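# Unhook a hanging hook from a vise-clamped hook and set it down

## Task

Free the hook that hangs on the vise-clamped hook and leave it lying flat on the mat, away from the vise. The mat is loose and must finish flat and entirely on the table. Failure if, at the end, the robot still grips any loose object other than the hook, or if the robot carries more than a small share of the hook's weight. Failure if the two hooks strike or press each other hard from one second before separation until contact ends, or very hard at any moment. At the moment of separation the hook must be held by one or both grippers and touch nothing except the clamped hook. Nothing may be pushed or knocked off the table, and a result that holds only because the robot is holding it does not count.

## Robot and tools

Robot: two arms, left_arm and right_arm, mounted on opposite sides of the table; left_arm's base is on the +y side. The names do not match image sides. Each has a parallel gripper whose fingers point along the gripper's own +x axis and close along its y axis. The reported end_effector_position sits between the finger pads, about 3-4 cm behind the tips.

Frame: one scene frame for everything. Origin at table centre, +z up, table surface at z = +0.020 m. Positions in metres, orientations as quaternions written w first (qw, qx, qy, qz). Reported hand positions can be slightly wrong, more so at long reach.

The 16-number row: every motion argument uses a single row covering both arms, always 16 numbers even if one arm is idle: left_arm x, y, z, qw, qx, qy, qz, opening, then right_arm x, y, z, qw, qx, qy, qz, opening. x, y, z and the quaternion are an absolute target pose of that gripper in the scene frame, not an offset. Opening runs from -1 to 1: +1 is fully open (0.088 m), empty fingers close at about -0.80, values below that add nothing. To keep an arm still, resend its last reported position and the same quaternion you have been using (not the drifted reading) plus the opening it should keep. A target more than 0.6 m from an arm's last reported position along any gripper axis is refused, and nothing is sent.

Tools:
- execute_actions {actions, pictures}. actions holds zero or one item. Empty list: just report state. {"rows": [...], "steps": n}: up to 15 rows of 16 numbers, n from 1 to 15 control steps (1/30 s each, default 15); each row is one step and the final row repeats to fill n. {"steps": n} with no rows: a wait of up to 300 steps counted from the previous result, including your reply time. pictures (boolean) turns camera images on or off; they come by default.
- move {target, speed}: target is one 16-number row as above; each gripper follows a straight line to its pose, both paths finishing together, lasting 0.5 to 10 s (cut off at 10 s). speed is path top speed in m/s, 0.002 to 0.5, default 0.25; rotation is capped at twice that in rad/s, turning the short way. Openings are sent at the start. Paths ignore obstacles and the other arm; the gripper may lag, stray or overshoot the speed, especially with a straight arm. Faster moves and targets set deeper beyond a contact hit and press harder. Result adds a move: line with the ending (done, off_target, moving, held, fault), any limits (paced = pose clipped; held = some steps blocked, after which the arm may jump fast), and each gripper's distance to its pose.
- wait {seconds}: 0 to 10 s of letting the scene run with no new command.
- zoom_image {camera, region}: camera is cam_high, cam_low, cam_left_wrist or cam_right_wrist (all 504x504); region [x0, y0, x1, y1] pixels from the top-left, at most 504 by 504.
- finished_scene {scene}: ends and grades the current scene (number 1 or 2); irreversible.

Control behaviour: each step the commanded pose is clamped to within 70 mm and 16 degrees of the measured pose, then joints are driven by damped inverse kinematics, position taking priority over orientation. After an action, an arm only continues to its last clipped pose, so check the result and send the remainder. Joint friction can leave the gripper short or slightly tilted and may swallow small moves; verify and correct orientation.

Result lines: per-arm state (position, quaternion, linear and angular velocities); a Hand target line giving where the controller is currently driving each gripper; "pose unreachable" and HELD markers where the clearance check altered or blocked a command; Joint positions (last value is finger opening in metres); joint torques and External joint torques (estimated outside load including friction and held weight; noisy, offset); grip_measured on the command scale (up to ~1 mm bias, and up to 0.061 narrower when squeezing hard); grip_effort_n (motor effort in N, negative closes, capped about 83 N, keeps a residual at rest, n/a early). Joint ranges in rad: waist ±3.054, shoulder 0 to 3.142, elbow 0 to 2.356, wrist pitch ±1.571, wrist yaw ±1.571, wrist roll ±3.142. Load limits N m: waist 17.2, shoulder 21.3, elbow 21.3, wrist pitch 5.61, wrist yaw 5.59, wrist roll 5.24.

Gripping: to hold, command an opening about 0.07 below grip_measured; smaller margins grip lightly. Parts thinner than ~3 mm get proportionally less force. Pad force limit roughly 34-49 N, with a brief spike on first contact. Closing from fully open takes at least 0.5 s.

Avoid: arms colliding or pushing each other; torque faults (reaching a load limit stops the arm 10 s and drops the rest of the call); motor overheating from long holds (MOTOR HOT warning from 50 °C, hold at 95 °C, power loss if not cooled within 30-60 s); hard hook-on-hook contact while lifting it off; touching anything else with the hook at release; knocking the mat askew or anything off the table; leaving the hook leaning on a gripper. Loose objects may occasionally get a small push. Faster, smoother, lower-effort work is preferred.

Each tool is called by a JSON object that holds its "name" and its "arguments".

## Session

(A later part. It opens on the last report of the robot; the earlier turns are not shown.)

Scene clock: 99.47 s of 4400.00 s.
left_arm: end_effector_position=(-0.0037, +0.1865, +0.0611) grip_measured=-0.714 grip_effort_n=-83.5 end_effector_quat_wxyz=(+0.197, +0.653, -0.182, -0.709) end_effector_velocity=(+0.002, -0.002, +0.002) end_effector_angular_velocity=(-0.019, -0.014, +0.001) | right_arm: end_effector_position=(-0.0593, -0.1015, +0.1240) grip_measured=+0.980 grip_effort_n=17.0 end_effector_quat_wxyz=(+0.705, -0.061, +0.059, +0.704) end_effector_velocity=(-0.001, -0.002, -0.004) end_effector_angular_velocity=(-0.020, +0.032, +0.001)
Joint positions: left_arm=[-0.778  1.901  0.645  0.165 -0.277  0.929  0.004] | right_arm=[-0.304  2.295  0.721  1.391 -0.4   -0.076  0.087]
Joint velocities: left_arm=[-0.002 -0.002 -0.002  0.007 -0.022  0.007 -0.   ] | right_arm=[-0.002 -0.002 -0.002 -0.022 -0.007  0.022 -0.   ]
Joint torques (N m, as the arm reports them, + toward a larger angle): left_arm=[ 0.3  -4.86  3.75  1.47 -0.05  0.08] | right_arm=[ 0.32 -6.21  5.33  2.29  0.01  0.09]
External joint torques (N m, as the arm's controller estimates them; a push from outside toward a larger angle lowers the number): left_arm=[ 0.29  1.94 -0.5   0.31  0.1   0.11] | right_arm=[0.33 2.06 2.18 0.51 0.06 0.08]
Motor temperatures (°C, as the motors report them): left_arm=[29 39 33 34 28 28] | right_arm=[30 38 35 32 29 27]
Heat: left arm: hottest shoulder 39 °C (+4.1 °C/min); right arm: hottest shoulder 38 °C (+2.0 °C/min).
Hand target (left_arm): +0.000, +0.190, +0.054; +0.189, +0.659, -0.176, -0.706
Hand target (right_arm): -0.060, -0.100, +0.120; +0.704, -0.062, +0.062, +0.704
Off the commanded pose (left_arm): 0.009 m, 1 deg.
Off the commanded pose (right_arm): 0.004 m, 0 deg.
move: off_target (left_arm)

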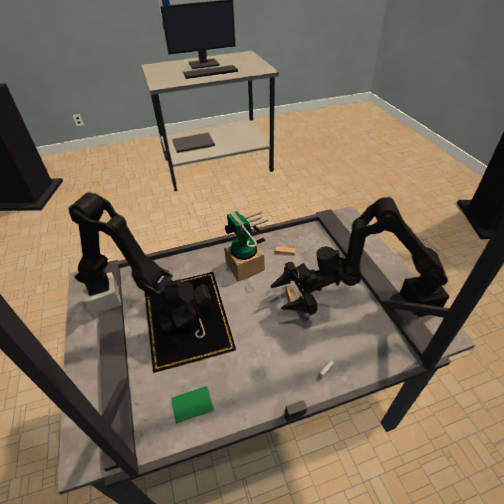

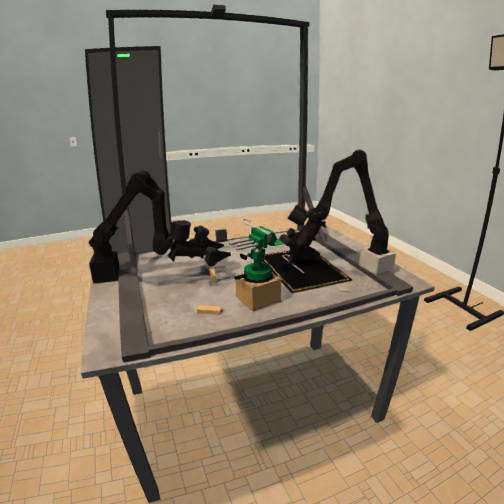

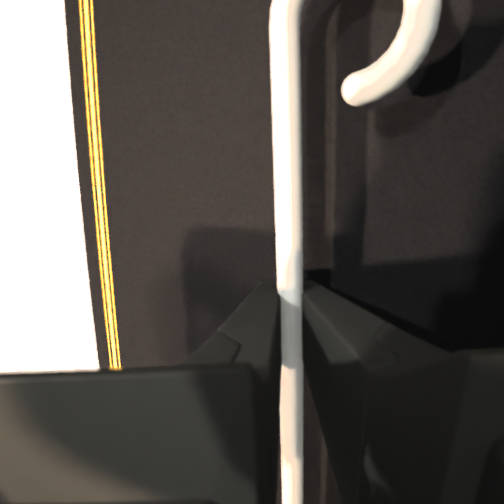

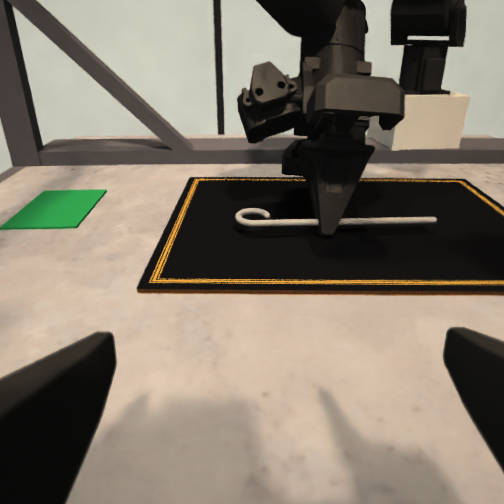

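{"name": "move", "arguments": {"target": [-0.0035, 0.1865, 0.063, 0.1893, 0.6588, -0.1765, -0.7064, -0.6, -0.06, -0.10, 0.12, 0.7044, -0.0616, 0.0616, 0.7044, 1.0], "speed": 0.008}}

Scene clock: 101.53 s of 4400.00 s.
left_arm: end_effector_position=(-0.0030, +0.1864, +0.0624) grip_measured=-0.603 grip_effort_n=16.0 end_effector_quat_wxyz=(+0.191, +0.660, -0.177, -0.705) end_effector_velocity=(-0.002, +0.000, +0.001) end_effector_angular_velocity=(-0.009, +0.011, +0.015) | right_arm: end_effector_position=(-0.0593, -0.1015, +0.1240) grip_measured=+0.980 grip_effort_n=17.0 end_effector_quat_wxyz=(+0.705, -0.061, +0.059, +0.704) end_effector_velocity=(-0.000, -0.001, -0.001) end_effector_angular_velocity=(-0.006, -0.018, +0.008)
Joint positions: left_arm=[-0.778  1.897  0.663  0.121 -0.279  0.929  0.009] | right_arm=[-0.304  2.295  0.721  1.391 -0.4   -0.076  0.087]
Joint velocities: left_arm=[-0.007 -0.002 -0.002  0.007 -0.007 -0.022 -0.   ] | right_arm=[-0.002 -0.002 -0.002 -0.007 -0.007 -0.022 -0.   ]
Joint torques (N m, as the arm reports them, + toward a larger angle): left_arm=[-0.02 -7.23  4.89  0.88  0.02  0.05] | right_arm=[ 0.36 -6.24  5.4   2.3   0.08  0.11]
External joint torques (N m, as the arm's controller estimates them; a push from outside toward a larger angle lowers the number): left_arm=[ 0.01 -0.37  0.59 -0.24  0.16  0.08] | right_arm=[0.39 2.1  2.24 0.5  0.14 0.1 ]
Motor temperatures (°C, as the motors report them): left_arm=[29 39 33 34 28 28] | right_arm=[30 38 35 32 29 27]
Heat: left arm: hottest shoulder 39 °C (+4.1 °C/min); right arm: hottest shoulder 38 °C (+2.0 °C/min).
Hand target (left_arm): -0.004, +0.187, +0.063; +0.189, +0.659, -0.176, -0.706
Hand target (right_arm): -0.060, -0.100, +0.120; +0.704, -0.062, +0.062, +0.704
Off the commanded pose (left_arm): 0.001 m, 0 deg.
Off the commanded pose (right_arm): 0.004 m, 0 deg.
move: done

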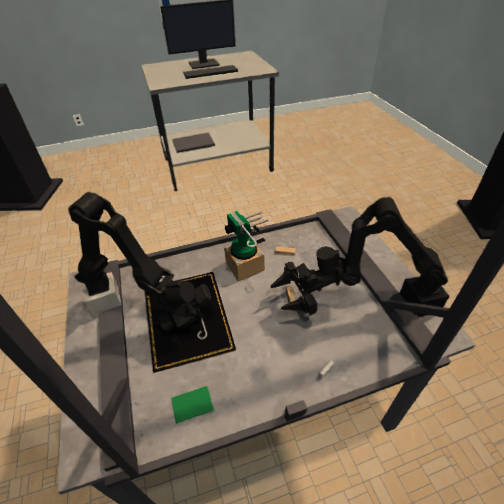

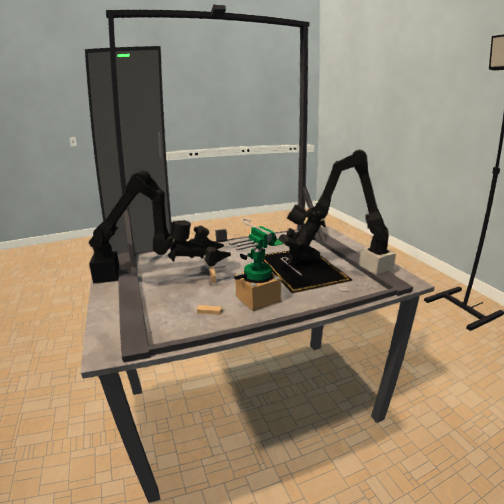

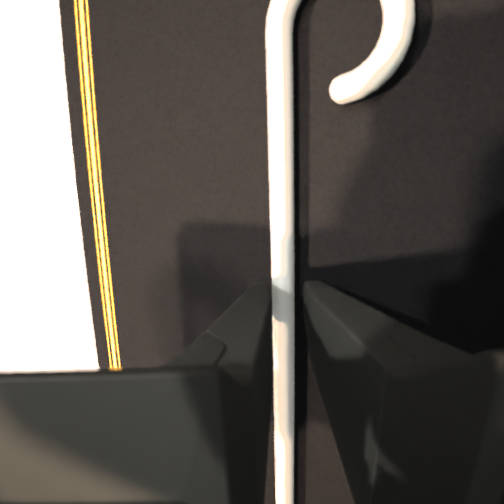

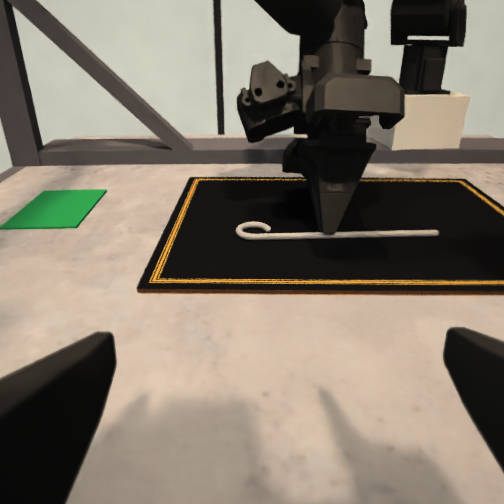

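Laid flat. Retract along the finger axis.

{"name": "move", "arguments": {"target": [-0.0035, 0.21, 0.13, 0.1893, 0.6588, -0.1765, -0.7064, -0.6, -0.06, -0.13, 0.16, 0.7044, -0.0616, 0.0616, 0.7044, 1.0], "speed": 0.08}}

Scene clock: 103.10 s of 4400.00 s.
left_arm: end_effector_position=(-0.0020, +0.2107, +0.1267) grip_measured=-0.603 grip_effort_n=15.1 end_effector_quat_wxyz=(+0.185, +0.661, -0.174, -0.706) end_effector_velocity=(+0.005, +0.002, +0.002) end_effector_angular_velocity=(-0.003, -0.012, +0.026) | right_arm: end_effector_position=(-0.0601, -0.1270, +0.1594) grip_measured=+0.980 grip_effort_n=17.4 end_effector_quat_wxyz=(+0.704, -0.060, +0.061, +0.705) end_effector_velocity=(-0.001, -0.002, +0.003) end_effector_angular_velocity=(+0.007, +0.020, +0.001)
Joint positions: left_arm=[-0.831  1.61   0.687 -0.214 -0.294  0.881  0.009] | right_arm=[-0.337  2.098  0.601  1.309 -0.434 -0.078  0.087]
Joint velocities: left_arm=[-0.002 -0.012 -0.002 -0.022 -0.022 -0.022 -0.   ] | right_arm=[-0.002 -0.007 -0.007  0.007 -0.007  0.022 -0.   ]
Joint torques (N m, as the arm reports them, + toward a larger angle): left_arm=[-0.44 -6.51  6.58  1.08 -0.37 -0.1 ] | right_arm=[-0.27 -8.09  3.56  2.06 -0.13 -0.15]
External joint torques (N m, as the arm's controller estimates them; a push from outside toward a larger angle lowers the number): left_arm=[-0.48 -0.65  1.02  0.   -0.2  -0.07] | right_arm=[-0.27 -0.53 -0.07  0.26 -0.07 -0.16]
Motor temperatures (°C, as the motors report them): left_arm=[29 39 33 34 28 28] | right_arm=[30 38 35 32 29 27]
Heat: left arm: hottest shoulder 39 °C (+3.0 °C/min); right arm: hottest shoulder 38 °C (+1.0 °C/min).
Hand target (left_arm): -0.004, +0.210, +0.130; +0.189, +0.659, -0.177, -0.706
Hand target (right_arm): -0.060, -0.130, +0.160; +0.704, -0.062, +0.062, +0.704
Off the commanded pose (left_arm): 0.004 m, 1 deg.
Off the commanded pose (right_arm): 0.003 m, 0 deg.
move: done

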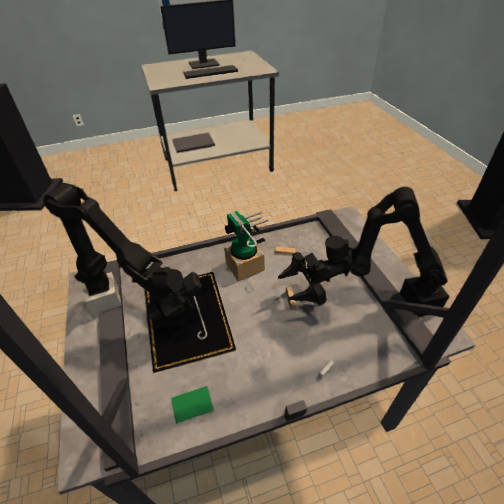

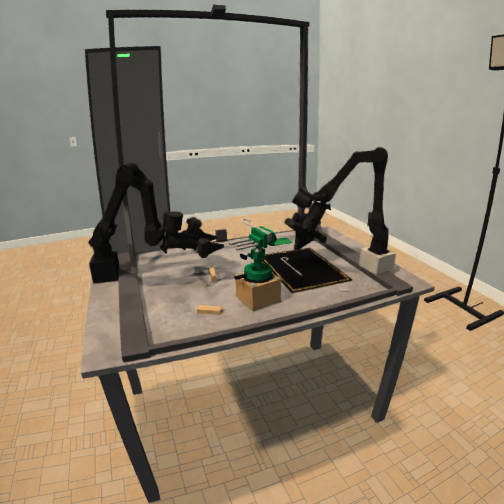

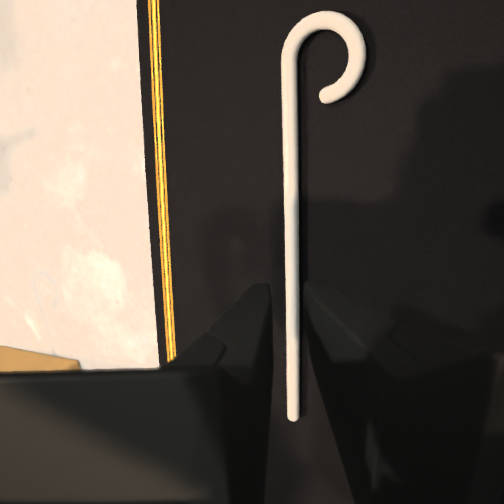

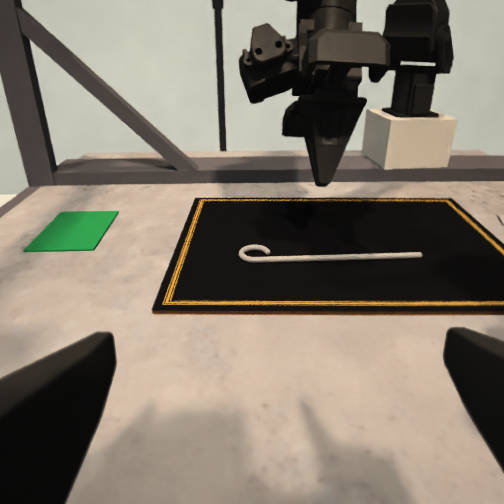

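{"name": "finished_scene", "arguments": {"scene": 1}}

The scene is finished: the task was done.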